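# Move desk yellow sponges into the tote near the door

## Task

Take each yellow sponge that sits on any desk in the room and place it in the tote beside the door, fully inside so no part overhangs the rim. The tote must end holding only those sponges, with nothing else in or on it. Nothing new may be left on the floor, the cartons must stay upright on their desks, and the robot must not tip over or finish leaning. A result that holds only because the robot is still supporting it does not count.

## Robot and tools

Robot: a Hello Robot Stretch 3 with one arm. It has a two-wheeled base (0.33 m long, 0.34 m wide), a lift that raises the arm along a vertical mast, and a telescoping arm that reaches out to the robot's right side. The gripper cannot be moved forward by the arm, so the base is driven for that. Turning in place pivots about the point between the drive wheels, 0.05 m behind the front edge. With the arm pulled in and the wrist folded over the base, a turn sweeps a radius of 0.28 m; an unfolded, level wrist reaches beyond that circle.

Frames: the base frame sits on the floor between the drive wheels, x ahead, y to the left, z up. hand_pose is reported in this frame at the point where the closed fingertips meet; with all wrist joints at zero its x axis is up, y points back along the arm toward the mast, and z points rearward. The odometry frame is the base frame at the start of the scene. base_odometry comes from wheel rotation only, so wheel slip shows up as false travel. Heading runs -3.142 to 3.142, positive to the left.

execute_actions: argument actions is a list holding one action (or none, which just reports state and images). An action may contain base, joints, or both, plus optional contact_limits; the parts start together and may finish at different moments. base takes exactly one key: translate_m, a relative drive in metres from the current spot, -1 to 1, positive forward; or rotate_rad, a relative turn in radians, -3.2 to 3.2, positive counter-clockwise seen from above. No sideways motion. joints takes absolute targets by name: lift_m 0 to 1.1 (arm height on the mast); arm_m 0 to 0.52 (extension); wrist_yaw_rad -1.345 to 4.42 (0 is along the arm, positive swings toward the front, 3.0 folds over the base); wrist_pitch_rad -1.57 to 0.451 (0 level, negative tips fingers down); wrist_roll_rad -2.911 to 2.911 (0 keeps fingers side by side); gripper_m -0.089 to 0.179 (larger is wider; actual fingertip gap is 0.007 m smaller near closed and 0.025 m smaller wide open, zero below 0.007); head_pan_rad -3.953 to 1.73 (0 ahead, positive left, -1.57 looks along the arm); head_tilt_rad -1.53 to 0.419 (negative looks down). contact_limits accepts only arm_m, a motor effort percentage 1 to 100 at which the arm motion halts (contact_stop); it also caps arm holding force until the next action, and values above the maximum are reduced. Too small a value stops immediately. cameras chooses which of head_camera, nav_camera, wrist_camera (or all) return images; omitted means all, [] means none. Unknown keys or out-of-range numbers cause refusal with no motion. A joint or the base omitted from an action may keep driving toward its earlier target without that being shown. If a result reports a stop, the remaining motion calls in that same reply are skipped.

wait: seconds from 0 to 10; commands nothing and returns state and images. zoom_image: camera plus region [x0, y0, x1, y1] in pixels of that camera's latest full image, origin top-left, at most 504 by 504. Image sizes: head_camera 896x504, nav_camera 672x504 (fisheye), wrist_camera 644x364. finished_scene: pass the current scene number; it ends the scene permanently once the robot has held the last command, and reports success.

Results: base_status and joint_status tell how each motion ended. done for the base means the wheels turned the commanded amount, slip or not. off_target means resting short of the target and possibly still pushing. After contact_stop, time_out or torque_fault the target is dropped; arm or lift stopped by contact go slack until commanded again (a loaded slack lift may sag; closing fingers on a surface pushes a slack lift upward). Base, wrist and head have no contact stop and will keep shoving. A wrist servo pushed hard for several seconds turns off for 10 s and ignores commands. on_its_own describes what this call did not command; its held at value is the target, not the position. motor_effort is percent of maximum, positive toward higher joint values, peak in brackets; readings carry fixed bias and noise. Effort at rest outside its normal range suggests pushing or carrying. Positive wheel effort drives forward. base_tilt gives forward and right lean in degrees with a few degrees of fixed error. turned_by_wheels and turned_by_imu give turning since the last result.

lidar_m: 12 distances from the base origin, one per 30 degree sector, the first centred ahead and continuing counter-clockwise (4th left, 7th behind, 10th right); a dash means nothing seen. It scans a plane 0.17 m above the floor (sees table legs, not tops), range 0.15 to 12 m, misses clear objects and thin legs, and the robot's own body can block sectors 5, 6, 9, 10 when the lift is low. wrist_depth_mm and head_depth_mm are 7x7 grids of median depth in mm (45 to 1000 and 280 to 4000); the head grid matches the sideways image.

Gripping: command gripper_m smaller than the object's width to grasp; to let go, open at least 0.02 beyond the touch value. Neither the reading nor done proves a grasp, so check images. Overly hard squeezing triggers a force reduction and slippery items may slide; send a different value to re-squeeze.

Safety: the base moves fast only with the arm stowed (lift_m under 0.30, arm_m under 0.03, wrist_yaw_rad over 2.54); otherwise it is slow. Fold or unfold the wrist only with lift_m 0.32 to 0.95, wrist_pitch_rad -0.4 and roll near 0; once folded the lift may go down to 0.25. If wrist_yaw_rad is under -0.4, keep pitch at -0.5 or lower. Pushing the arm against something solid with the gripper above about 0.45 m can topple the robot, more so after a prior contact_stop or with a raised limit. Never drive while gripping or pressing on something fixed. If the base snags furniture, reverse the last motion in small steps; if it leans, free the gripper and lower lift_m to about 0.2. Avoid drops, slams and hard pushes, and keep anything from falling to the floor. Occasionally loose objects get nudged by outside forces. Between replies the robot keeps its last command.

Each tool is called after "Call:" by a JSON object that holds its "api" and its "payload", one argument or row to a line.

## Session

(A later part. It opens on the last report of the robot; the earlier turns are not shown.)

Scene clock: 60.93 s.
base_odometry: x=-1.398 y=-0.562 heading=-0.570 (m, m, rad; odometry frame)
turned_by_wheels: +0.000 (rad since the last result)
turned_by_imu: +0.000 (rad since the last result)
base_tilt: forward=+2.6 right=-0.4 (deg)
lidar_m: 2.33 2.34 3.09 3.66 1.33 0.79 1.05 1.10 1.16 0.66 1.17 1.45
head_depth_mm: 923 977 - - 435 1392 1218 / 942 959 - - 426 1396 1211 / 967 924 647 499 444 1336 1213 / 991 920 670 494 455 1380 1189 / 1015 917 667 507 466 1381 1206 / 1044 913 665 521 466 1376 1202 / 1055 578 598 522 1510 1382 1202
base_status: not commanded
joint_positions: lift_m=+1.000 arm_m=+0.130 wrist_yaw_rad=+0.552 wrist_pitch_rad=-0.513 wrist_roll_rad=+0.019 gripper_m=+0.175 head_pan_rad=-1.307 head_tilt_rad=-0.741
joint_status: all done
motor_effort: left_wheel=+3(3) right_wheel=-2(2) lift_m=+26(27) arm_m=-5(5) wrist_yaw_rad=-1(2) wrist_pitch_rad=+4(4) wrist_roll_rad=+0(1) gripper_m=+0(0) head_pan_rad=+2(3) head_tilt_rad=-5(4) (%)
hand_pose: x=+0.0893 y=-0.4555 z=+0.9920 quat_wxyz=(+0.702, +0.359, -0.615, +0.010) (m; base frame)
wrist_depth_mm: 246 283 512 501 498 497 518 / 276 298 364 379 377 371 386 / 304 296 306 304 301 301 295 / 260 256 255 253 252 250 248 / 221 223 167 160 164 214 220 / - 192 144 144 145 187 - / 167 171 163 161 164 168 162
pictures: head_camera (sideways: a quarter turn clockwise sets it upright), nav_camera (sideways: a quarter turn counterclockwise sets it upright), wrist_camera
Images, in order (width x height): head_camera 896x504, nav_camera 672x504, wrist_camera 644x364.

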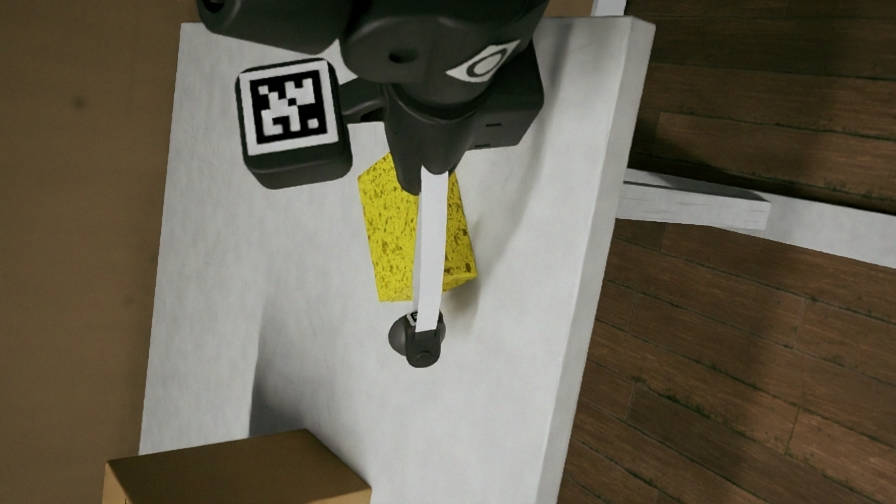

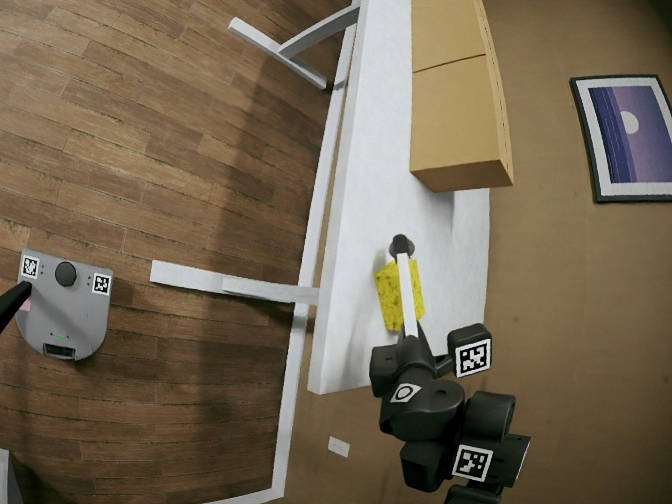

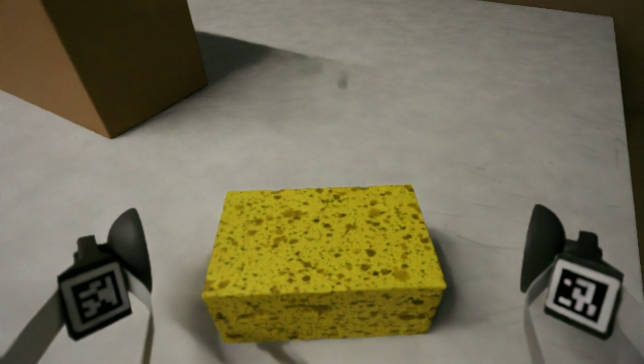

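Call:
{"api": "execute_actions", "payload": {
  "actions": [
    {"joints":{"lift_m":0.98}}
  ],
  "cameras": ["wrist_camera"]
}}

Scene clock: 63.27 s.
base_odometry: x=-1.398 y=-0.562 heading=-0.570 (m, m, rad; odometry frame)
turned_by_wheels: +0.000 (rad since the last result)
turned_by_imu: +0.000 (rad since the last result)
base_tilt: forward=+2.6 right=-0.5 (deg)
lidar_m: 2.34 2.34 3.08 3.66 1.33 0.79 1.05 1.10 1.16 0.66 1.17 1.45
head_depth_mm: 923 986 - - 424 1395 1218 / 943 930 - - 424 1395 1211 / 971 928 699 496 444 1335 1212 / 988 923 670 486 455 1386 1186 / 1015 915 666 508 466 1393 1208 / 1041 913 665 523 465 1383 1206 / 1053 578 599 521 1509 1382 1205
base_status: not commanded
joint_positions: lift_m=+0.980 arm_m=+0.130 wrist_yaw_rad=+0.552 wrist_pitch_rad=-0.513 wrist_roll_rad=+0.019 gripper_m=+0.175 head_pan_rad=-1.307 head_tilt_rad=-0.741
joint_status: all done
motor_effort: left_wheel=+3(3) right_wheel=-2(2) lift_m=+26(26) arm_m=-5(5) wrist_yaw_rad=-1(2) wrist_pitch_rad=+4(4) wrist_roll_rad=+0(0) gripper_m=+0(0) head_pan_rad=+2(1) head_tilt_rad=-4(5) (%)
hand_pose: x=+0.0893 y=-0.4555 z=+0.9720 quat_wxyz=(+0.702, +0.359, -0.615, +0.010) (m; base frame)
wrist_depth_mm: 247 286 454 446 438 436 459 / 278 298 337 335 332 329 328 / 275 271 270 269 267 264 262 / 229 227 164 158 163 220 220 / 196 197 136 135 134 190 193 / - 170 135 136 139 167 - / 147 151 150 149 148 148 144
pictures: wrist_camera
Images, in order (width x height): wrist_camera 644x364.

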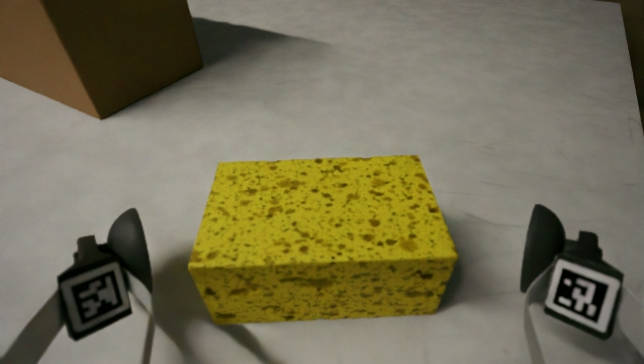

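Call:
{"api": "execute_actions", "payload": {
  "actions": [
    {"joints":{"gripper_m":0.06}}
  ],
  "cameras": ["wrist_camera","head_camera"]
}}

Scene clock: 65.47 s.
base_odometry: x=-1.398 y=-0.562 heading=-0.570 (m, m, rad; odometry frame)
turned_by_wheels: +0.000 (rad since the last result)
turned_by_imu: +0.000 (rad since the last result)
base_tilt: forward=+2.7 right=-0.5 (deg)
lidar_m: 2.33 2.34 3.10 3.67 1.33 0.80 1.05 1.10 1.16 0.66 1.16 1.46
head_depth_mm: 922 990 - - 424 1391 1211 / 946 928 - - 424 1390 1207 / 966 928 698 496 444 1327 1203 / 987 922 669 491 455 1378 1187 / 1015 919 668 508 466 1380 1201 / 1044 911 663 523 467 1381 1207 / 1056 577 598 521 1509 1379 1206
base_status: not commanded
joint_positions: lift_m=+0.980 arm_m=+0.130 wrist_yaw_rad=+0.552 wrist_pitch_rad=-0.514 wrist_roll_rad=+0.019 gripper_m=+0.061 head_pan_rad=-1.307 head_tilt_rad=-0.741
joint_status: all done
motor_effort: left_wheel=+3(2) right_wheel=-2(2) lift_m=+26(25) arm_m=-5(5) wrist_yaw_rad=-1(2) wrist_pitch_rad=+4(4) wrist_roll_rad=+1(0) gripper_m=-17(96) head_pan_rad=+2(2) head_tilt_rad=-5(4) (%)
hand_pose: x=+0.0893 y=-0.4555 z=+0.9720 quat_wxyz=(+0.702, +0.359, -0.615, +0.010) (m; base frame)
wrist_depth_mm: 245 284 455 445 443 437 463 / 276 297 335 336 332 329 327 / 275 274 271 269 267 265 262 / 228 228 169 158 158 221 218 / 196 195 135 134 133 192 189 / 171 174 137 137 140 - 165 / 151 150 150 149 148 148 147
pictures: head_camera (sideways: a quarter turn clockwise sets it upright), wrist_camera
Images, in order (width x height): head_camera 896x504, wrist_camera 644x364.

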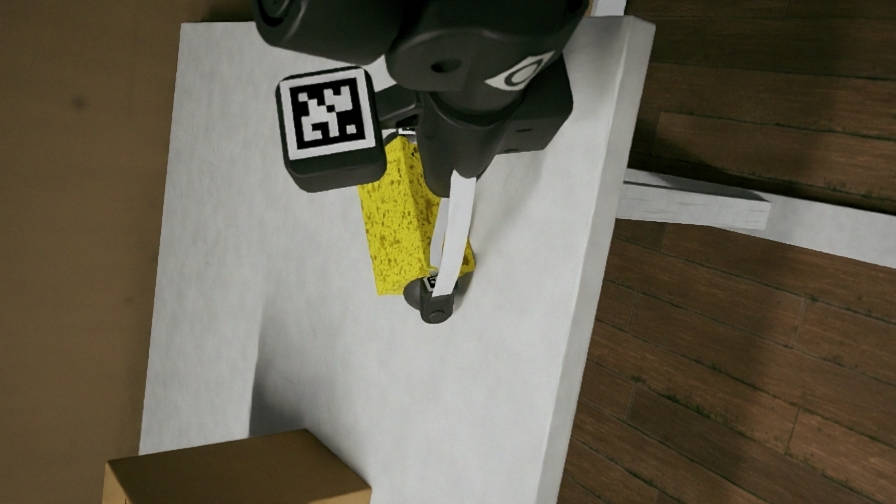

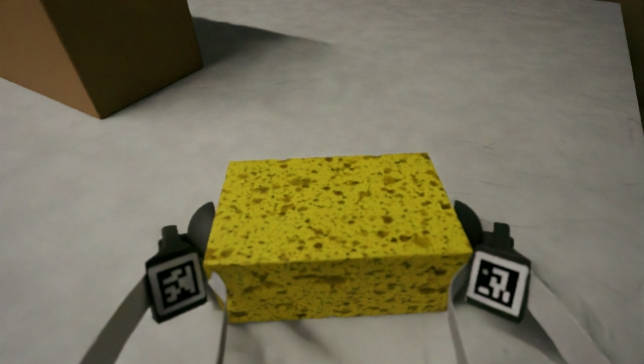

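Call:
{"api": "execute_actions", "payload": {
  "actions": [
    {"joints":{"lift_m":1.03}}
  ],
  "cameras": ["wrist_camera"]
}}

Call:
{"api": "execute_actions", "payload": {
  "actions": [
    {"joints":{"arm_m":0.0,"wrist_yaw_rad":1.7,"wrist_pitch_rad":-0.4,"head_pan_rad":1.7,"head_tilt_rad":-0.7}}
  ]
}}

Scene clock: 67.50 s.
base_odometry: x=-1.398 y=-0.562 heading=-0.570 (m, m, rad; odometry frame)
turned_by_wheels: +0.000 (rad since the last result)
turned_by_imu: +0.000 (rad since the last result)
base_tilt: forward=+2.6 right=-0.5 (deg)
lidar_m: 2.34 2.34 3.09 3.35 1.33 0.79 1.05 1.09 1.16 0.66 1.17 1.46
head_depth_mm: 922 982 - - 446 1398 1211 / 946 1006 - - 434 1392 1206 / 966 979 486 511 444 1330 1211 / 989 927 696 509 455 1379 1184 / 1016 919 680 525 466 1384 1206 / 1040 909 667 522 466 1384 1201 / 1058 580 599 521 1506 1376 1203
base_status: not commanded
joint_positions: lift_m=+1.030 arm_m=+0.130 wrist_yaw_rad=+0.552 wrist_pitch_rad=-0.515 wrist_roll_rad=+0.019 gripper_m=+0.061 head_pan_rad=-1.307 head_tilt_rad=-0.741
joint_status: all done
motor_effort: left_wheel=+3(3) right_wheel=-2(2) lift_m=+33(35) arm_m=-5(5) wrist_yaw_rad=-2(0) wrist_pitch_rad=+5(5) wrist_roll_rad=+1(0) gripper_m=-17(16) head_pan_rad=+2(1) head_tilt_rad=-4(4) (%)
hand_pose: x=+0.0891 y=-0.4553 z=+1.0214 quat_wxyz=(+0.702, +0.360, -0.615, +0.009) (m; base frame)
wrist_depth_mm: 246 284 598 585 584 572 550 / 277 299 426 438 437 433 475 / 338 319 357 351 353 349 372 / 303 300 170 157 158 293 312 / 257 258 135 134 134 255 256 / 224 231 137 137 140 - 225 / 200 199 195 194 195 195 203
pictures: wrist_camera
Images, in order (width x height): wrist_camera 644x364.

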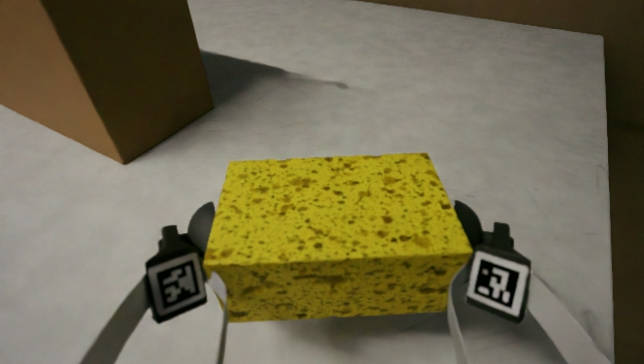

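Scene clock: 69.70 s.
base_odometry: x=-1.398 y=-0.562 heading=-0.570 (m, m, rad; odometry frame)
turned_by_wheels: +0.000 (rad since the last result)
turned_by_imu: +0.000 (rad since the last result)
base_tilt: forward=+2.6 right=-0.4 (deg)
lidar_m: 2.33 2.34 3.11 3.66 1.33 0.79 1.05 1.10 1.16 0.66 1.17 1.45
head_depth_mm: 2561 3308 2702 2086 1693 1428 1231 / 2988 3382 2706 2073 1692 1423 1230 / 3062 3360 2675 2074 1679 1422 1226 / 3142 3426 2670 2077 1686 1414 1224 / 3168 3436 2658 1999 1679 1420 1229 / 3184 - - - 1636 1413 1251 / - - - - - - -
base_status: not commanded
joint_positions: lift_m=+1.030 arm_m=+0.001 wrist_yaw_rad=+1.698 wrist_pitch_rad=-0.425 wrist_roll_rad=+0.019 gripper_m=+0.061 head_pan_rad=+1.693 head_tilt_rad=-0.705
joint_status: all done
motor_effort: left_wheel=+3(3) right_wheel=-2(2) lift_m=+33(33) arm_m=-5(5) wrist_yaw_rad=+1(3) wrist_pitch_rad=+8(9) wrist_roll_rad=+0(0) gripper_m=-16(17) head_pan_rad=+2(28) head_tilt_rad=+3(10) (%)
hand_pose: x=+0.2003 y=-0.1182 z=+1.0408 quat_wxyz=(+0.566, +0.621, -0.350, +0.414) (m; base frame)
wrist_depth_mm: - - - - - 752 509 / - - - - - 566 489 / - - - - - 468 416 / - - 170 157 158 - 339 / - - 135 135 133 - 286 / - - 137 137 140 - 255 / - - - - - - 238
pictures: head_camera (sideways: a quarter turn clockwise sets it upright), nav_camera (sideways: a quarter turn counterclockwise sets it upright), wrist_camera
Images, in order (width x height): head_camera 896x504, nav_camera 672x504, wrist_camera 644x364.

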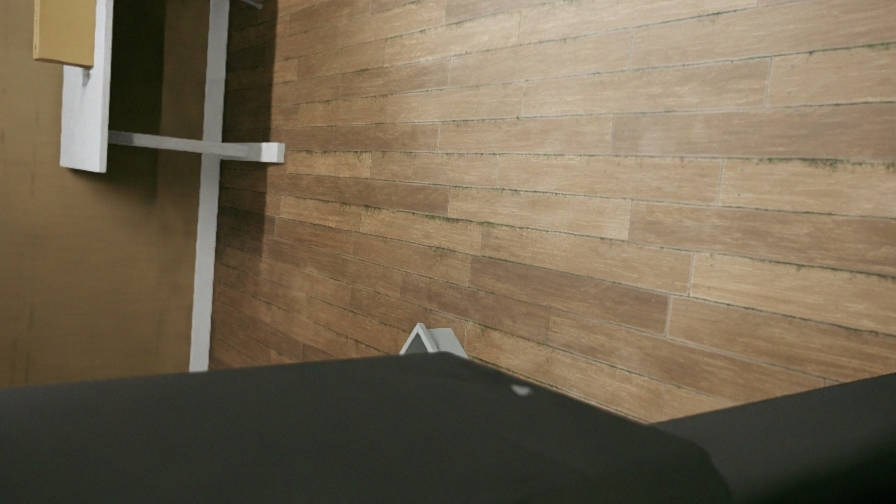

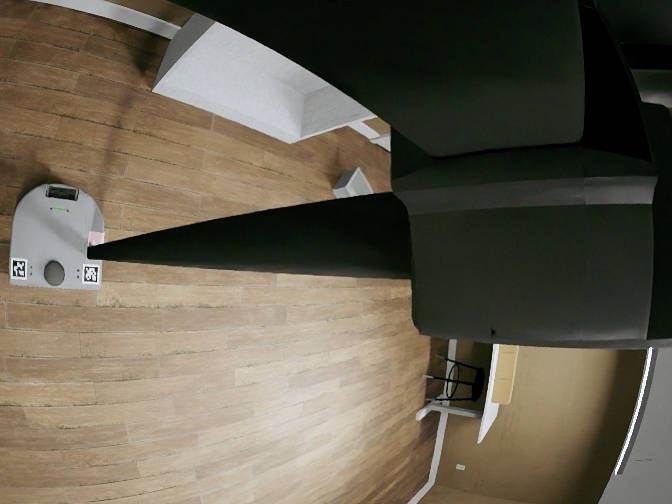

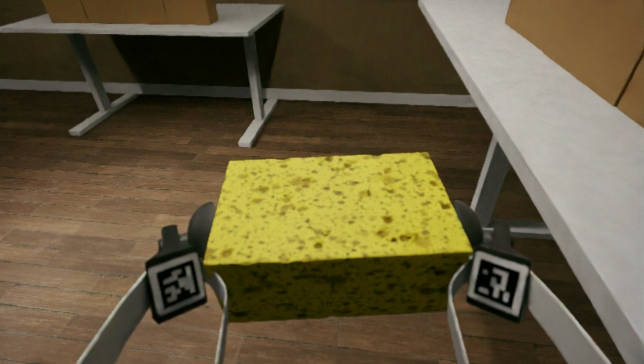

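Call:
{"api": "execute_actions", "payload": {
  "actions": [
    {"base":{"rotate_rad":-0.8},"joints":{"lift_m":0.9,"wrist_yaw_rad":2.1,"head_pan_rad":-2.9,"head_tilt_rad":-0.7}}
  ],
  "cameras": ["nav_camera"]
}}

Call:
{"api": "execute_actions", "payload": {
  "actions": [
    {"base":{"rotate_rad":-0.78},"joints":{"lift_m":0.72,"wrist_yaw_rad":2.6}}
  ]
}}

Scene clock: 74.93 s.
base_odometry: x=-1.398 y=-0.562 heading=-1.370 (m, m, rad; odometry frame)
turned_by_wheels: -0.800 (rad since the last result)
turned_by_imu: -0.787 (rad since the last result)
base_tilt: forward=+2.7 right=-0.4 (deg)
lidar_m: 1.29 1.46 2.34 2.96 3.22 2.10 1.17 0.79 1.05 1.22 1.12 0.66
head_depth_mm: 1134 1262 1345 1494 - - - / 1092 1246 1183 1648 1630 - - / 1033 1185 1129 1550 1555 1428 - / 992 1118 1069 1436 1537 1384 - / 944 1048 1022 1331 1475 1355 - / 895 762 886 1018 1289 1421 - / 754 912 1066 1225 1376 1446 -
base_status: done
joint_positions: lift_m=+0.900 arm_m=+0.001 wrist_yaw_rad=+2.097 wrist_pitch_rad=-0.424 wrist_roll_rad=+0.019 gripper_m=+0.061 head_pan_rad=-2.893 head_tilt_rad=-0.705
joint_status: all done
motor_effort: left_wheel=+2(9) right_wheel=-3(7) lift_m=+26(28) arm_m=-5(4) wrist_yaw_rad=+1(1) wrist_pitch_rad=+7(8) wrist_roll_rad=+1(1) gripper_m=-16(16) head_pan_rad=-2(30) head_tilt_rad=+4(2) (%)
hand_pose: x=+0.1721 y=-0.0340 z=+0.9116 quat_wxyz=(+0.472, +0.678, -0.220, +0.519) (m; base frame)
wrist_depth_mm: - - - - 387 325 320 / - - - - - 254 217 / - - - - - - 195 / - - 170 157 158 - - / - - 135 134 134 - - / - - 137 137 140 - - / - - - - - - -
pictures: nav_camera (sideways: a quarter turn counterclockwise sets it upright)
Images, in order (width x height): nav_camera 672x504.

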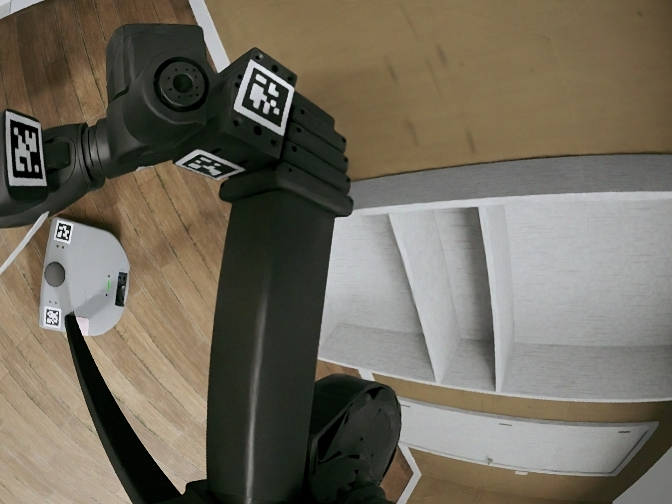

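Scene clock: 77.40 s.
base_odometry: x=-1.398 y=-0.562 heading=-2.149 (m, m, rad; odometry frame)
turned_by_wheels: -0.780 (rad since the last result)
turned_by_imu: -0.768 (rad since the last result)
base_tilt: forward=+2.6 right=-0.5 (deg)
lidar_m: 0.66 1.16 1.46 2.35 2.33 3.31 3.34 1.28 0.79 1.06 1.10 1.16
head_depth_mm: 2965 3266 2717 2085 1686 1422 - / 3096 3361 2721 2086 1682 1420 - / 3192 3432 2685 2066 1684 1413 1252 / 3195 3419 2665 1996 1681 1419 1232 / 2782 3019 2689 1949 1676 1411 1227 / 2152 2308 2412 2053 1682 1409 1228 / 1784 1917 2019 1922 1593 1406 1220
base_status: done
joint_positions: lift_m=+0.720 arm_m=+0.001 wrist_yaw_rad=+2.597 wrist_pitch_rad=-0.423 wrist_roll_rad=+0.019 gripper_m=+0.061 head_pan_rad=-2.893 head_tilt_rad=-0.705
joint_status: all done
motor_effort: left_wheel=+3(9) right_wheel=-3(8) lift_m=+26(26) arm_m=-5(5) wrist_yaw_rad=+2(2) wrist_pitch_rad=+8(7) wrist_roll_rad=+0(0) gripper_m=-17(17) head_pan_rad=-2(3) head_tilt_rad=+4(3) (%)
hand_pose: x=+0.0946 y=+0.0450 z=+0.7317 quat_wxyz=(+0.329, +0.711, -0.046, +0.620) (m; base frame)
wrist_depth_mm: - - - - - - 855 / - - - - - - 881 / - - - - - - 917 / - - 170 157 158 - 589 / - - 135 134 133 - 643 / - - 137 137 140 - 908 / - 853 861 824 839 792 831
pictures: head_camera (sideways: a quarter turn clockwise sets it upright), nav_camera (sideways: a quarter turn counterclockwise sets it upright), wrist_camera
Images, in order (width x height): head_camera 896x504, nav_camera 672x504, wrist_camera 644x364.

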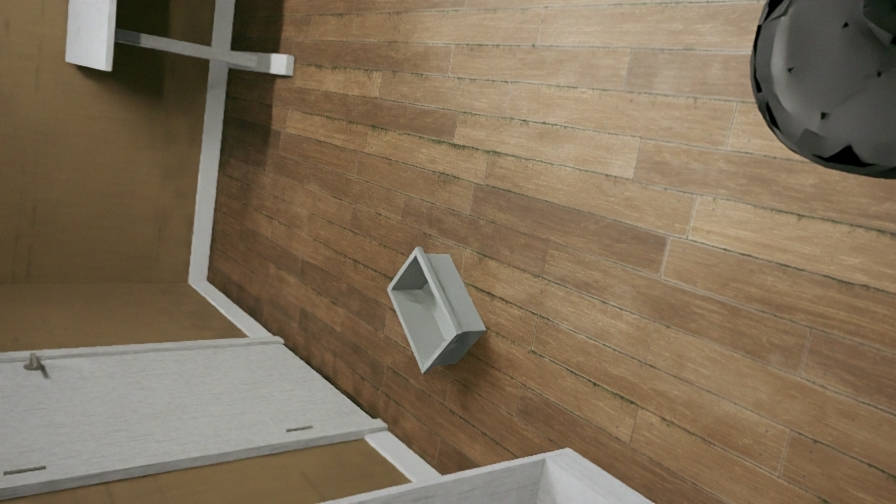

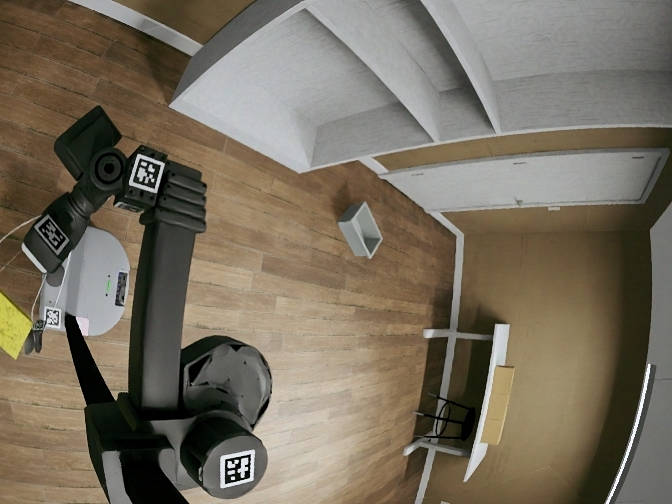

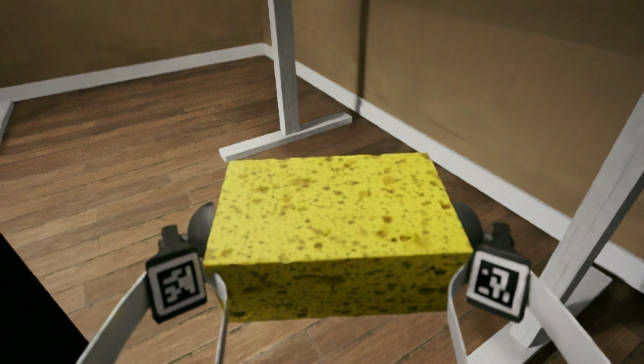

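Call:
{"api": "execute_actions", "payload": {
  "actions": [
    {"base":{"translate_m":-0.54},"joints":{"lift_m":0.29}}
  ],
  "cameras": []
}}

Call:
{"api": "execute_actions", "payload": {
  "actions": [
    {"base":{"translate_m":-1.0},"joints":{"head_pan_rad":-1.6,"head_tilt_rad":-1.1}}
  ]
}}

Scene clock: 90.83 s.
base_odometry: x=-1.103 y=-0.110 heading=-2.149 (m, m, rad; odometry frame)
turned_by_wheels: +0.000 (rad since the last result)
turned_by_imu: -0.001 (rad since the last result)
base_tilt: forward=+2.6 right=-0.4 (deg)
lidar_m: 1.20 1.73 1.76 2.25 2.83 2.81 2.66 1.48 0.89 0.94 0.78 1.50
head_depth_mm: 2525 2811 2640 2086 1696 1429 1236 / 2663 2895 2681 2090 1697 1427 1236 / 2693 2967 2697 2080 1686 1420 1234 / 2756 3055 2674 2071 1683 1422 1227 / 2725 2968 2665 2069 1628 1418 1226 / 2211 2360 2411 2064 1641 1412 1222 / 1809 1896 1998 1994 1633 1415 1221
base_status: done
joint_positions: lift_m=+0.290 arm_m=+0.001 wrist_yaw_rad=+2.598 wrist_pitch_rad=-0.423 wrist_roll_rad=+0.019 gripper_m=+0.061 head_pan_rad=-2.893 head_tilt_rad=-0.704
joint_status: all done
motor_effort: left_wheel=+2(11) right_wheel=-2(11) lift_m=+25(24) arm_m=-5(4) wrist_yaw_rad=+2(1) wrist_pitch_rad=+7(8) wrist_roll_rad=+0(0) gripper_m=-17(16) head_pan_rad=-3(2) head_tilt_rad=+3(3) (%)
hand_pose: x=+0.0945 y=+0.0451 z=+0.3017 quat_wxyz=(+0.329, +0.711, -0.045, +0.620) (m; base frame)
wrist_depth_mm: - - - - - - - / - - - - - - - / 881 870 879 848 856 847 824 / 708 693 170 157 157 669 665 / 586 579 135 135 133 573 556 / 506 511 135 137 140 - 485 / - - 422 418 429 424 421
pictures: none
No camera images: the call's "cameras" was empty. Leave "cameras" out to get every camera's image.

Scene clock: 95.77 s.
base_odometry: x=-0.556 y=+0.727 heading=-2.149 (m, m, rad; odometry frame)
turned_by_wheels: +0.000 (rad since the last result)
turned_by_imu: -0.002 (rad since the last result)
base_tilt: forward=+2.6 right=-0.4 (deg)
lidar_m: 2.20 2.54 2.43 2.31 2.83 1.95 1.66 1.46 1.05 1.05 0.86 1.42
head_depth_mm: 1026 1214 1506 1475 1321 1206 1113 / 1043 1213 1499 1460 1321 1208 - / 1035 1224 1505 1462 1301 1226 - / 1027 1221 1508 1458 1317 1237 - / 1026 1220 1502 1456 1296 1207 1116 / 1023 1216 1494 1451 1314 1199 1108 / 1021 1206 1483 1445 1315 1202 1106
base_status: done
joint_positions: lift_m=+0.290 arm_m=+0.001 wrist_yaw_rad=+2.598 wrist_pitch_rad=-0.423 wrist_roll_rad=+0.019 gripper_m=+0.061 head_pan_rad=-1.607 head_tilt_rad=-1.087
joint_status: all done
motor_effort: left_wheel=+3(8) right_wheel=-3(10) lift_m=+25(26) arm_m=-5(5) wrist_yaw_rad=+2(1) wrist_pitch_rad=+7(7) wrist_roll_rad=+0(1) gripper_m=-16(17) head_pan_rad=+2(29) head_tilt_rad=-6(32) (%)
hand_pose: x=+0.0945 y=+0.0451 z=+0.3017 quat_wxyz=(+0.329, +0.711, -0.045, +0.620) (m; base frame)
wrist_depth_mm: - - - - - - - / - - - - - - - / 868 868 870 854 837 837 841 / 712 698 169 158 157 676 668 / 586 578 136 134 134 580 564 / 505 515 134 137 140 - 483 / - - 425 424 426 425 426
pictures: head_camera (sideways: a quarter turn clockwise sets it upright), nav_camera (sideways: a quarter turn counterclockwise sets it upright), wrist_camera
Images, in order (width x height): head_camera 896x504, nav_camera 672x504, wrist_camera 644x364.

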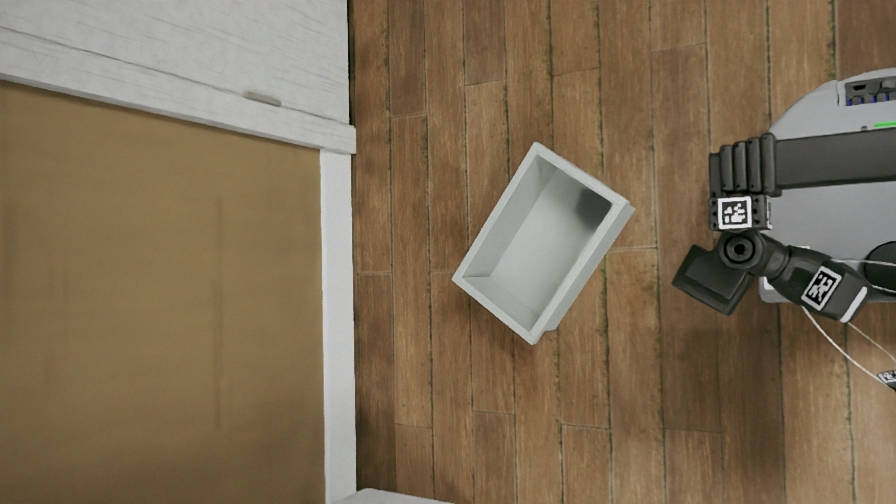

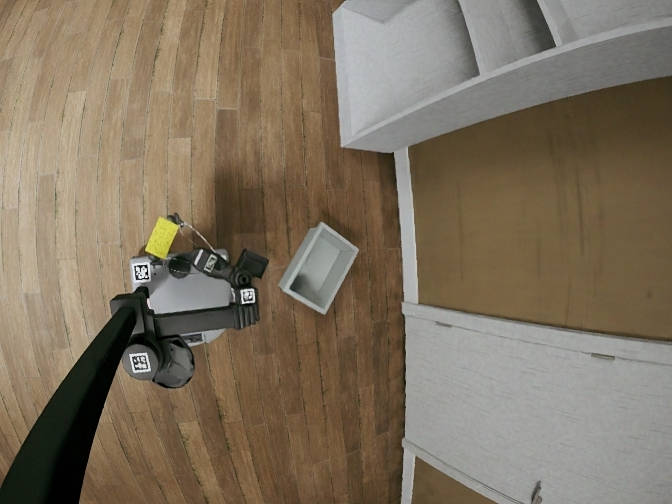

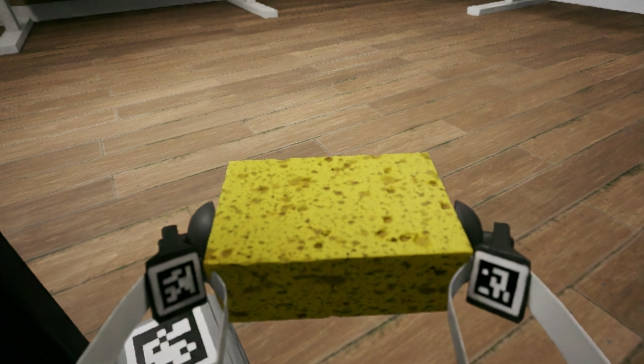

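Call:
{"api": "execute_actions", "payload": {
  "actions": [
    {"base":{"translate_m":-0.017},"joints":{"lift_m":0.34,"wrist_yaw_rad":-0.2,"arm_m":0.12}}
  ],
  "cameras": []
}}

Call:
{"api": "execute_actions", "payload": {
  "actions": [
    {"joints":{"wrist_pitch_rad":-1.3,"wrist_yaw_rad":-0.68,"arm_m":0.373}}
  ]
}}

Scene clock: 101.60 s.
base_odometry: x=-0.547 y=+0.742 heading=-2.149 (m, m, rad; odometry frame)
turned_by_wheels: +0.000 (rad since the last result)
turned_by_imu: +0.001 (rad since the last result)
base_tilt: forward=+2.6 right=-0.4 (deg)
lidar_m: 2.22 2.56 2.43 2.31 2.84 1.67 1.64 1.46 1.05 1.05 0.87 1.42
head_depth_mm: 1026 1222 1503 1472 1329 1214 1111 / 1030 1197 1494 1470 1321 1215 - / 1034 1231 1515 1455 1320 - - / 1029 1220 1505 1456 1271 1204 - / 1028 1220 1496 1455 1293 1203 1105 / 1022 1213 1492 1445 1314 1200 1108 / 1018 1205 1484 1443 1313 1199 1103
base_status: done
joint_positions: lift_m=+0.340 arm_m=+0.120 wrist_yaw_rad=-0.197 wrist_pitch_rad=-0.423 wrist_roll_rad=+0.019 gripper_m=+0.061 head_pan_rad=-1.606 head_tilt_rad=-1.087
joint_status: all done
motor_effort: left_wheel=+3(11) right_wheel=-3(10) lift_m=+33(33) arm_m=+4(4) wrist_yaw_rad=-1(3) wrist_pitch_rad=+7(7) wrist_roll_rad=+0(0) gripper_m=-16(16) head_pan_rad=+1(2) head_tilt_rad=-6(7) (%)
hand_pose: x=-0.0654 y=-0.4840 z=+0.3514 quat_wxyz=(+0.667, +0.078, -0.709, -0.217) (m; base frame)
wrist_depth_mm: 548 570 599 627 631 677 717 / 590 614 644 677 695 739 783 / 636 670 715 744 774 820 854 / 687 712 169 157 158 750 752 / 650 640 135 135 133 636 633 / 563 574 137 137 140 - 538 / 481 462 445 454 376 483 477
pictures: none
No camera images: the call's "cameras" was empty. Leave "cameras" out to get every camera's image.

Scene clock: 104.70 s.
base_odometry: x=-0.547 y=+0.742 heading=-2.149 (m, m, rad; odometry frame)
turned_by_wheels: +0.000 (rad since the last result)
turned_by_imu: +0.000 (rad since the last result)
base_tilt: forward=+2.6 right=-0.5 (deg)
lidar_m: 2.21 2.55 2.43 2.31 2.84 1.67 1.64 1.46 1.05 1.05 0.87 1.42
head_depth_mm: 1023 1218 1501 1471 1327 1212 1117 / 1030 1197 1498 1465 1325 1209 - / 1037 1227 1514 1459 1313 1208 - / 1030 1225 1502 1470 1309 1220 - / 1026 1221 1499 1451 1298 1205 1108 / 1028 1212 1492 1453 1322 1203 1110 / 1018 1211 1488 1448 1318 1201 1105
base_status: not commanded
joint_positions: lift_m=+0.340 arm_m=+0.373 wrist_yaw_rad=-0.678 wrist_pitch_rad=-1.298 wrist_roll_rad=+0.019 gripper_m=+0.061 head_pan_rad=-1.606 head_tilt_rad=-1.087
joint_status: all done
motor_effort: left_wheel=+3(3) right_wheel=-3(3) lift_m=+32(32) arm_m=+3(3) wrist_yaw_rad=-1(2) wrist_pitch_rad=+0(6) wrist_roll_rad=+0(0) gripper_m=-17(16) head_pan_rad=+1(2) head_tilt_rad=-6(7) (%)
hand_pose: x=-0.0503 y=-0.5530 z=+0.2253 quat_wxyz=(+0.383, +0.210, -0.677, -0.593) (m; base frame)
wrist_depth_mm: 396 395 395 396 391 388 389 / 395 391 390 389 390 387 383 / 389 389 285 305 285 377 380 / 388 388 169 157 157 302 377 / 384 382 135 134 133 340 377 / 379 377 137 137 140 - 374 / 377 285 304 290 295 270 369
pictures: head_camera (sideways: a quarter turn clockwise sets it upright), nav_camera (sideways: a quarter turn counterclockwise sets it upright), wrist_camera
Images, in order (width x height): head_camera 896x504, nav_camera 672x504, wrist_camera 644x364.

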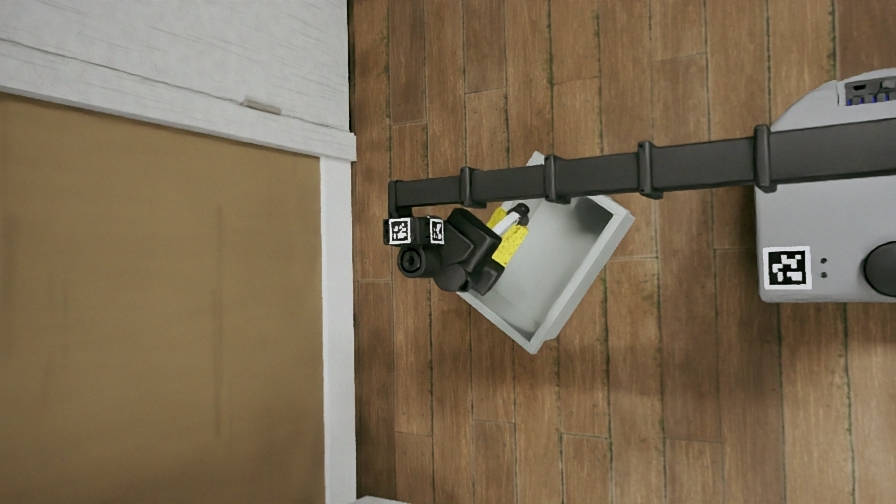

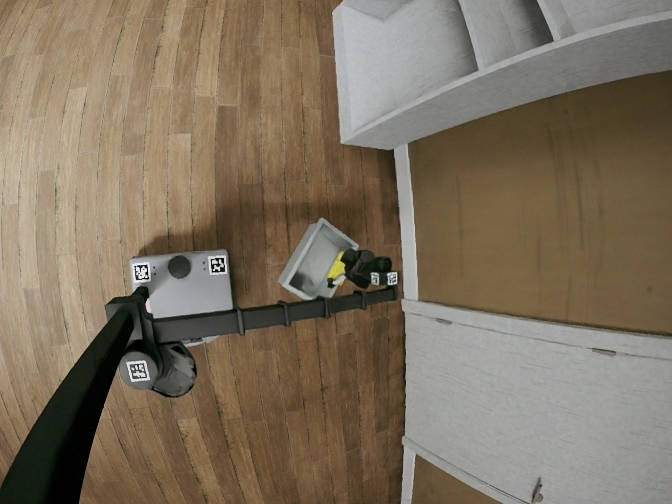

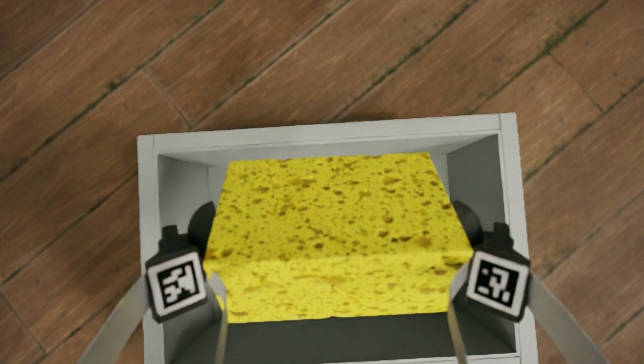

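Call:
{"api": "execute_actions", "payload": {
  "actions": [
    {"joints":{"lift_m":0.185}}
  ],
  "cameras": ["wrist_camera","head_camera"]
}}

Scene clock: 108.07 s.
base_odometry: x=-0.547 y=+0.742 heading=-2.149 (m, m, rad; odometry frame)
turned_by_wheels: +0.000 (rad since the last result)
turned_by_imu: +0.000 (rad since the last result)
base_tilt: forward=+2.6 right=-0.4 (deg)
lidar_m: 2.21 2.55 2.42 2.31 2.83 1.67 1.64 1.46 1.05 1.04 0.87 1.42
head_depth_mm: 1020 1223 1497 1472 1326 1211 1118 / 1026 1201 1505 1467 1320 1208 - / 1035 1226 1514 1483 1285 1224 - / 1032 1219 1509 1488 1277 1214 - / 1028 1211 1507 1453 1296 1202 1110 / 1024 1211 1485 1450 1308 1201 1108 / 1014 1211 1486 1447 1310 1200 1103
base_status: not commanded
joint_positions: lift_m=+0.185 arm_m=+0.373 wrist_yaw_rad=-0.678 wrist_pitch_rad=-1.299 wrist_roll_rad=+0.019 gripper_m=+0.061 head_pan_rad=-1.606 head_tilt_rad=-1.087
joint_status: all done
motor_effort: left_wheel=+3(3) right_wheel=-3(3) lift_m=+26(26) arm_m=+3(3) wrist_yaw_rad=-1(1) wrist_pitch_rad=+0(0) wrist_roll_rad=+0(0) gripper_m=-16(16) head_pan_rad=+2(1) head_tilt_rad=-7(6) (%)
hand_pose: x=-0.0502 y=-0.5530 z=+0.0706 quat_wxyz=(+0.383, +0.210, -0.677, -0.593) (m; base frame)
wrist_depth_mm: 241 238 241 116 116 115 115 / 117 116 120 126 131 138 144 / 162 187 201 216 229 223 169 / 173 229 169 157 158 227 171 / 170 221 135 135 133 226 173 / 169 205 137 137 140 - 175 / 164 225 224 224 222 223 168
pictures: head_camera (sideways: a quarter turn clockwise sets it upright), wrist_camera
Images, in order (width x height): head_camera 896x504, wrist_camera 644x364.

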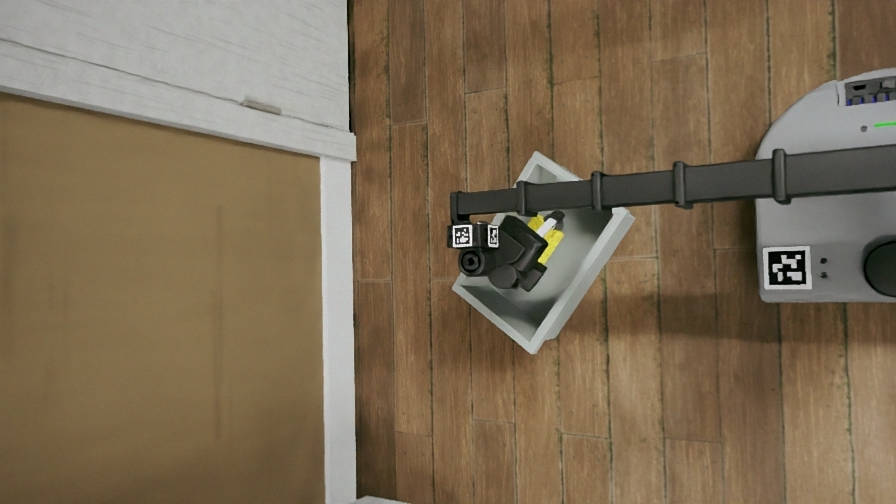

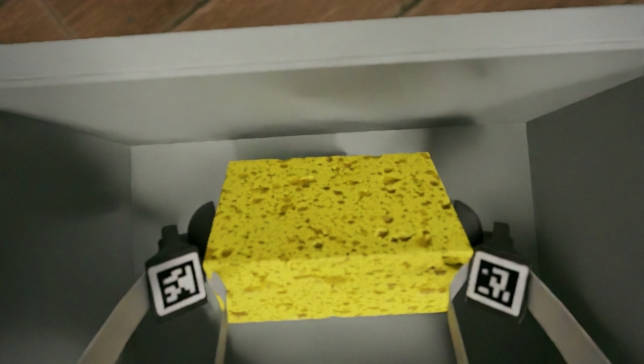

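Call:
{"api": "execute_actions", "payload": {
  "actions": [
    {"joints":{"lift_m":0.163}}
  ],
  "cameras": []
}}

Call:
{"api": "execute_actions", "payload": {
  "actions": [
    {"joints":{"gripper_m":0.145}}
  ],
  "cameras": ["wrist_camera"]
}}

Scene clock: 109.73 s.
base_odometry: x=-0.547 y=+0.742 heading=-2.149 (m, m, rad; odometry frame)
turned_by_wheels: +0.000 (rad since the last result)
turned_by_imu: +0.000 (rad since the last result)
base_tilt: forward=+2.6 right=-0.4 (deg)
lidar_m: 2.21 2.56 2.43 2.30 2.83 1.67 1.64 1.46 1.05 1.05 0.88 1.42
head_depth_mm: 1023 1215 1509 1469 1332 1209 1117 / 1034 1197 1501 1459 1329 1210 - / 1040 1232 1518 1479 1297 1216 - / 1032 1227 1512 1477 1284 1212 - / 1027 1215 1499 1457 1294 1201 1107 / 1020 1214 1500 1451 1315 1199 1105 / 1021 1207 1480 1444 1313 1197 1104
base_status: not commanded
joint_positions: lift_m=+0.163 arm_m=+0.373 wrist_yaw_rad=-0.678 wrist_pitch_rad=-1.299 wrist_roll_rad=+0.019 gripper_m=+0.061 head_pan_rad=-1.606 head_tilt_rad=-1.087
joint_status: all done
motor_effort: left_wheel=+3(2) right_wheel=-3(3) lift_m=+25(25) arm_m=+4(3) wrist_yaw_rad=-1(2) wrist_pitch_rad=+0(0) wrist_roll_rad=+0(0) gripper_m=-16(17) head_pan_rad=+1(2) head_tilt_rad=-7(7) (%)
hand_pose: x=-0.0502 y=-0.5529 z=+0.0486 quat_wxyz=(+0.383, +0.210, -0.677, -0.593) (m; base frame)
wrist_depth_mm: 95 95 94 94 94 94 97 / 112 115 120 125 131 137 144 / 162 188 202 208 208 208 170 / 173 209 169 157 157 206 172 / 170 206 135 134 133 204 174 / 168 205 137 137 140 - 175 / 163 204 203 201 201 201 167
pictures: none
No camera images: the call's "cameras" was empty. Leave "cameras" out to get every camera's image.

Scene clock: 111.07 s.
base_odometry: x=-0.547 y=+0.742 heading=-2.149 (m, m, rad; odometry frame)
turned_by_wheels: +0.000 (rad since the last result)
turned_by_imu: +0.000 (rad since the last result)
base_tilt: forward=+2.6 right=-0.4 (deg)
lidar_m: 2.21 2.56 2.43 2.30 2.84 1.67 1.64 1.46 1.06 1.05 0.87 1.42
head_depth_mm: 1022 1219 1499 1458 1326 1212 1120 / 1027 1199 1498 1463 1319 1210 - / 1035 1225 1521 1479 1296 1220 - / 1031 1223 1499 1482 1284 1217 - / 1027 1221 1501 1456 1306 1204 1113 / 1022 1215 1489 1447 1316 1205 1107 / 1015 1210 1477 1451 1313 1202 1110
base_status: not commanded
joint_positions: lift_m=+0.163 arm_m=+0.373 wrist_yaw_rad=-0.678 wrist_pitch_rad=-1.299 wrist_roll_rad=+0.019 gripper_m=+0.145 head_pan_rad=-1.606 head_tilt_rad=-1.087
joint_status: all done
motor_effort: left_wheel=+3(3) right_wheel=-3(3) lift_m=+26(26) arm_m=+3(3) wrist_yaw_rad=-1(2) wrist_pitch_rad=+0(0) wrist_roll_rad=+0(1) gripper_m=+0(87) head_pan_rad=+2(2) head_tilt_rad=-6(5) (%)
hand_pose: x=-0.0502 y=-0.5529 z=+0.0486 quat_wxyz=(+0.383, +0.210, -0.677, -0.593) (m; base frame)
wrist_depth_mm: 95 95 94 94 94 94 97 / 112 115 120 125 131 137 144 / 162 188 202 209 208 207 169 / 173 208 209 208 207 206 171 / 170 208 207 191 204 204 173 / 165 - 162 160 160 203 166 / - 203 202 159 159 200 187
pictures: wrist_camera
Images, in order (width x height): wrist_camera 644x364.

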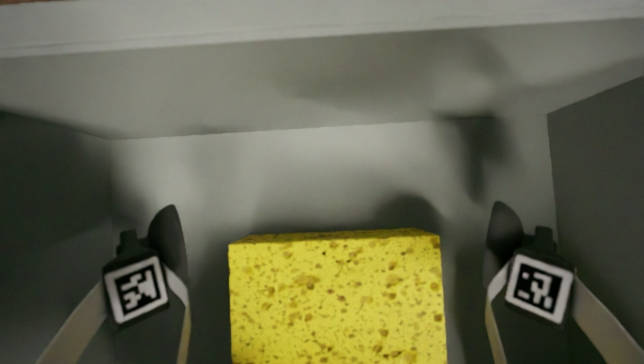

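Call:
{"api": "execute_actions", "payload": {
  "actions": [
    {"joints":{"lift_m":0.32,"head_pan_rad":-2.6,"head_tilt_rad":-0.5}}
  ],
  "cameras": ["wrist_camera"]
}}

Call:
{"api": "execute_actions", "payload": {
  "actions": [
    {"base":{"rotate_rad":-0.7},"joints":{"lift_m":0.55,"arm_m":0.1,"wrist_yaw_rad":0.0}}
  ],
  "cameras": ["nav_camera"]
}}

Call:
{"api": "execute_actions", "payload": {
  "actions": [
    {"base":{"translate_m":-1.0},"joints":{"lift_m":1.08,"arm_m":0.0,"wrist_yaw_rad":0.9,"wrist_pitch_rad":-0.6,"head_pan_rad":-2.45,"head_tilt_rad":-0.7}}
  ]
}}

Scene clock: 117.77 s.
base_odometry: x=-0.547 y=+0.742 heading=-2.149 (m, m, rad; odometry frame)
turned_by_wheels: +0.000 (rad since the last result)
turned_by_imu: +0.001 (rad since the last result)
base_tilt: forward=+2.7 right=-0.4 (deg)
lidar_m: 2.22 2.55 2.43 2.31 2.84 1.67 1.64 1.46 1.06 1.05 0.87 1.42
head_depth_mm: 1797 1909 2026 2182 2104 1667 1392 / 1893 2002 2128 2296 2109 1672 1389 / 1942 2090 2258 2443 2122 1664 1382 / 1730 1855 2028 2227 2104 1665 1380 / 1514 1618 1742 1872 1949 1662 1377 / 1336 1397 1475 1579 1693 1650 1376 / 1184 1245 1313 1391 1480 1555 1373
base_status: not commanded
joint_positions: lift_m=+0.320 arm_m=+0.373 wrist_yaw_rad=-0.678 wrist_pitch_rad=-1.299 wrist_roll_rad=+0.019 gripper_m=+0.145 head_pan_rad=-2.593 head_tilt_rad=-0.508
joint_status: all done
motor_effort: left_wheel=+3(3) right_wheel=-2(3) lift_m=+34(34) arm_m=+3(4) wrist_yaw_rad=-1(2) wrist_pitch_rad=+0(0) wrist_roll_rad=+1(0) gripper_m=+0(0) head_pan_rad=-2(30) head_tilt_rad=+5(39) (%)
hand_pose: x=-0.0502 y=-0.5529 z=+0.2052 quat_wxyz=(+0.383, +0.210, -0.677, -0.593) (m; base frame)
wrist_depth_mm: 379 376 373 373 369 366 369 / 376 372 368 369 369 367 367 / 370 367 274 257 279 248 366 / 367 278 358 364 359 278 361 / 363 363 359 313 358 312 357 / 363 - 355 313 352 317 353 / 359 273 314 308 296 253 351
pictures: wrist_camera
Images, in order (width x height): wrist_camera 644x364.

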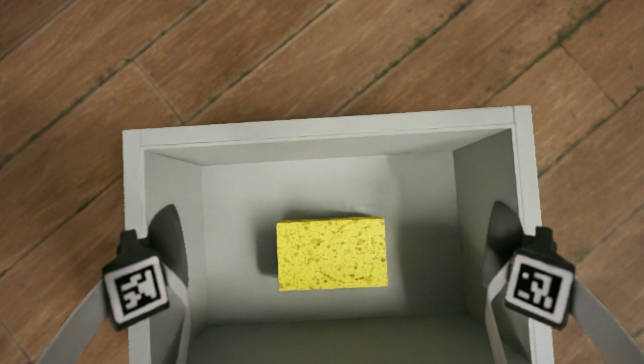

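Scene clock: 121.00 s.
base_odometry: x=-0.547 y=+0.742 heading=-2.849 (m, m, rad; odometry frame)
turned_by_wheels: -0.700 (rad since the last result)
turned_by_imu: -0.689 (rad since the last result)
base_tilt: forward=+2.6 right=-0.4 (deg)
lidar_m: 1.22 2.22 2.56 3.01 2.43 2.30 1.94 1.65 1.82 1.13 1.05 0.88
head_depth_mm: 1894 2031 1548 1977 2117 1681 1389 / 1850 2005 1523 2356 2105 1674 1382 / 1835 1960 1529 2308 2091 1671 1384 / 1793 1948 2002 2292 2105 1659 1380 / 1780 1898 1996 1765 1966 1662 1379 / 1766 1879 2023 2207 2099 1650 1376 / 1731 1854 2006 2163 2073 1645 1373
base_status: done
joint_positions: lift_m=+0.550 arm_m=+0.100 wrist_yaw_rad=-0.001 wrist_pitch_rad=-1.299 wrist_roll_rad=+0.019 gripper_m=+0.145 head_pan_rad=-2.593 head_tilt_rad=-0.507
joint_status: all done
motor_effort: left_wheel=+3(9) right_wheel=-3(9) lift_m=+33(33) arm_m=-5(6) wrist_yaw_rad=+0(2) wrist_pitch_rad=+0(0) wrist_roll_rad=+0(0) gripper_m=-1(0) head_pan_rad=-2(3) head_tilt_rad=+4(5) (%)
hand_pose: x=-0.0217 y=-0.2909 z=+0.4352 quat_wxyz=(+0.558, +0.423, -0.568, -0.432) (m; base frame)
wrist_depth_mm: 603 609 602 602 606 596 596 / 531 566 598 591 588 590 591 / 575 552 594 586 594 587 580 / 592 588 586 576 586 581 577 / 595 587 579 579 577 578 570 / 587 - 576 578 568 573 569 / 574 575 567 - - 566 569
pictures: nav_camera (sideways: a quarter turn counterclockwise sets it upright)
Images, in order (width x height): nav_camera 672x504.

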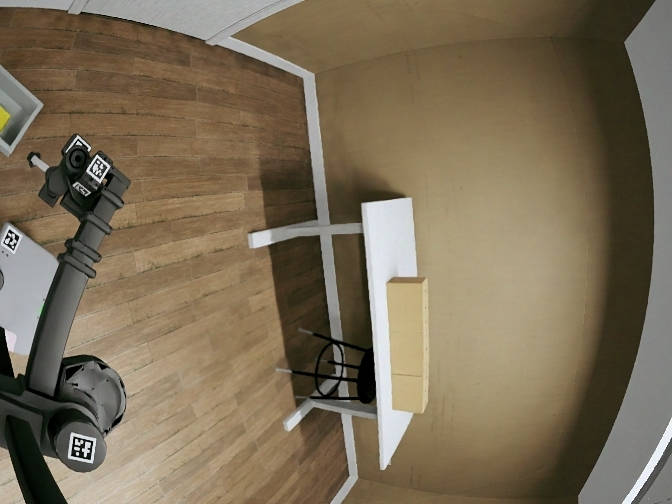

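Scene clock: 131.93 s.
base_odometry: x=+0.411 y=+1.030 heading=-2.849 (m, m, rad; odometry frame)
turned_by_wheels: +0.000 (rad since the last result)
turned_by_imu: -0.001 (rad since the last result)
base_tilt: forward=+2.7 right=-0.5 (deg)
lidar_m: 1.86 3.03 3.06 2.31 2.09 2.10 0.69 0.69 1.01 1.63 1.66 1.68
head_depth_mm: - - - 810 786 1411 1239 / - - - 804 783 1405 1220 / - - - 790 783 1400 1235 / - - 775 790 782 1430 1239 / - - 791 787 781 1427 1230 / - - 805 784 774 1426 1229 / - - 804 780 776 1425 1231
base_status: done
joint_positions: lift_m=+1.080 arm_m=+0.001 wrist_yaw_rad=+0.898 wrist_pitch_rad=-0.620 wrist_roll_rad=+0.019 gripper_m=+0.145 head_pan_rad=-2.457 head_tilt_rad=-0.691
joint_status: all done
motor_effort: left_wheel=+3(4) right_wheel=-2(9) lift_m=+32(33) arm_m=-5(3) wrist_yaw_rad=+1(2) wrist_pitch_rad=+6(7) wrist_roll_rad=+0(0) gripper_m=+0(1) head_pan_rad=+2(12) head_tilt_rad=-4(21) (%)
hand_pose: x=+0.1306 y=-0.2678 z=+1.0500 quat_wxyz=(+0.696, +0.487, -0.519, +0.093) (m; base frame)
wrist_depth_mm: - - - - - - - / - - - - - - - / - - - - - - - / - - - - - - - / - - - - - - - / - - - - - - - / - - - - - - -
pictures: head_camera (sideways: a quarter turn clockwise sets it upright), nav_camera (sideways: a quarter turn counterclockwise sets it upright), wrist_camera
Images, in order (width x height): head_camera 896x504, nav_camera 672x504, wrist_camera 644x364.

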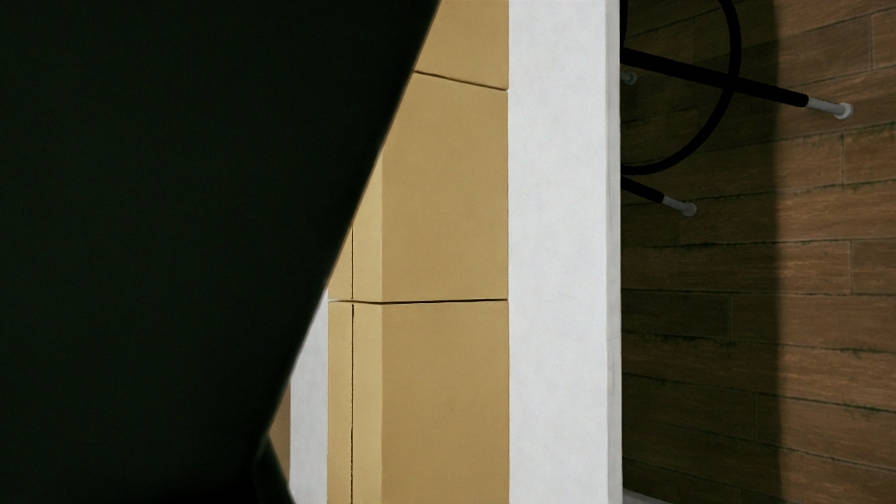

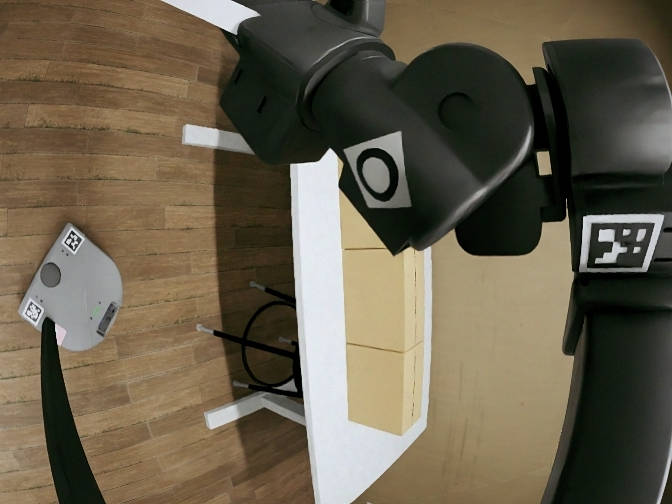

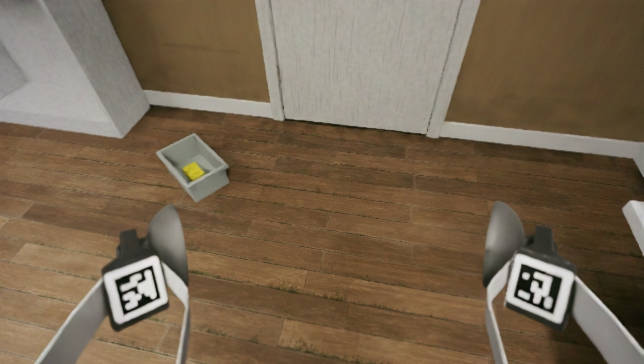

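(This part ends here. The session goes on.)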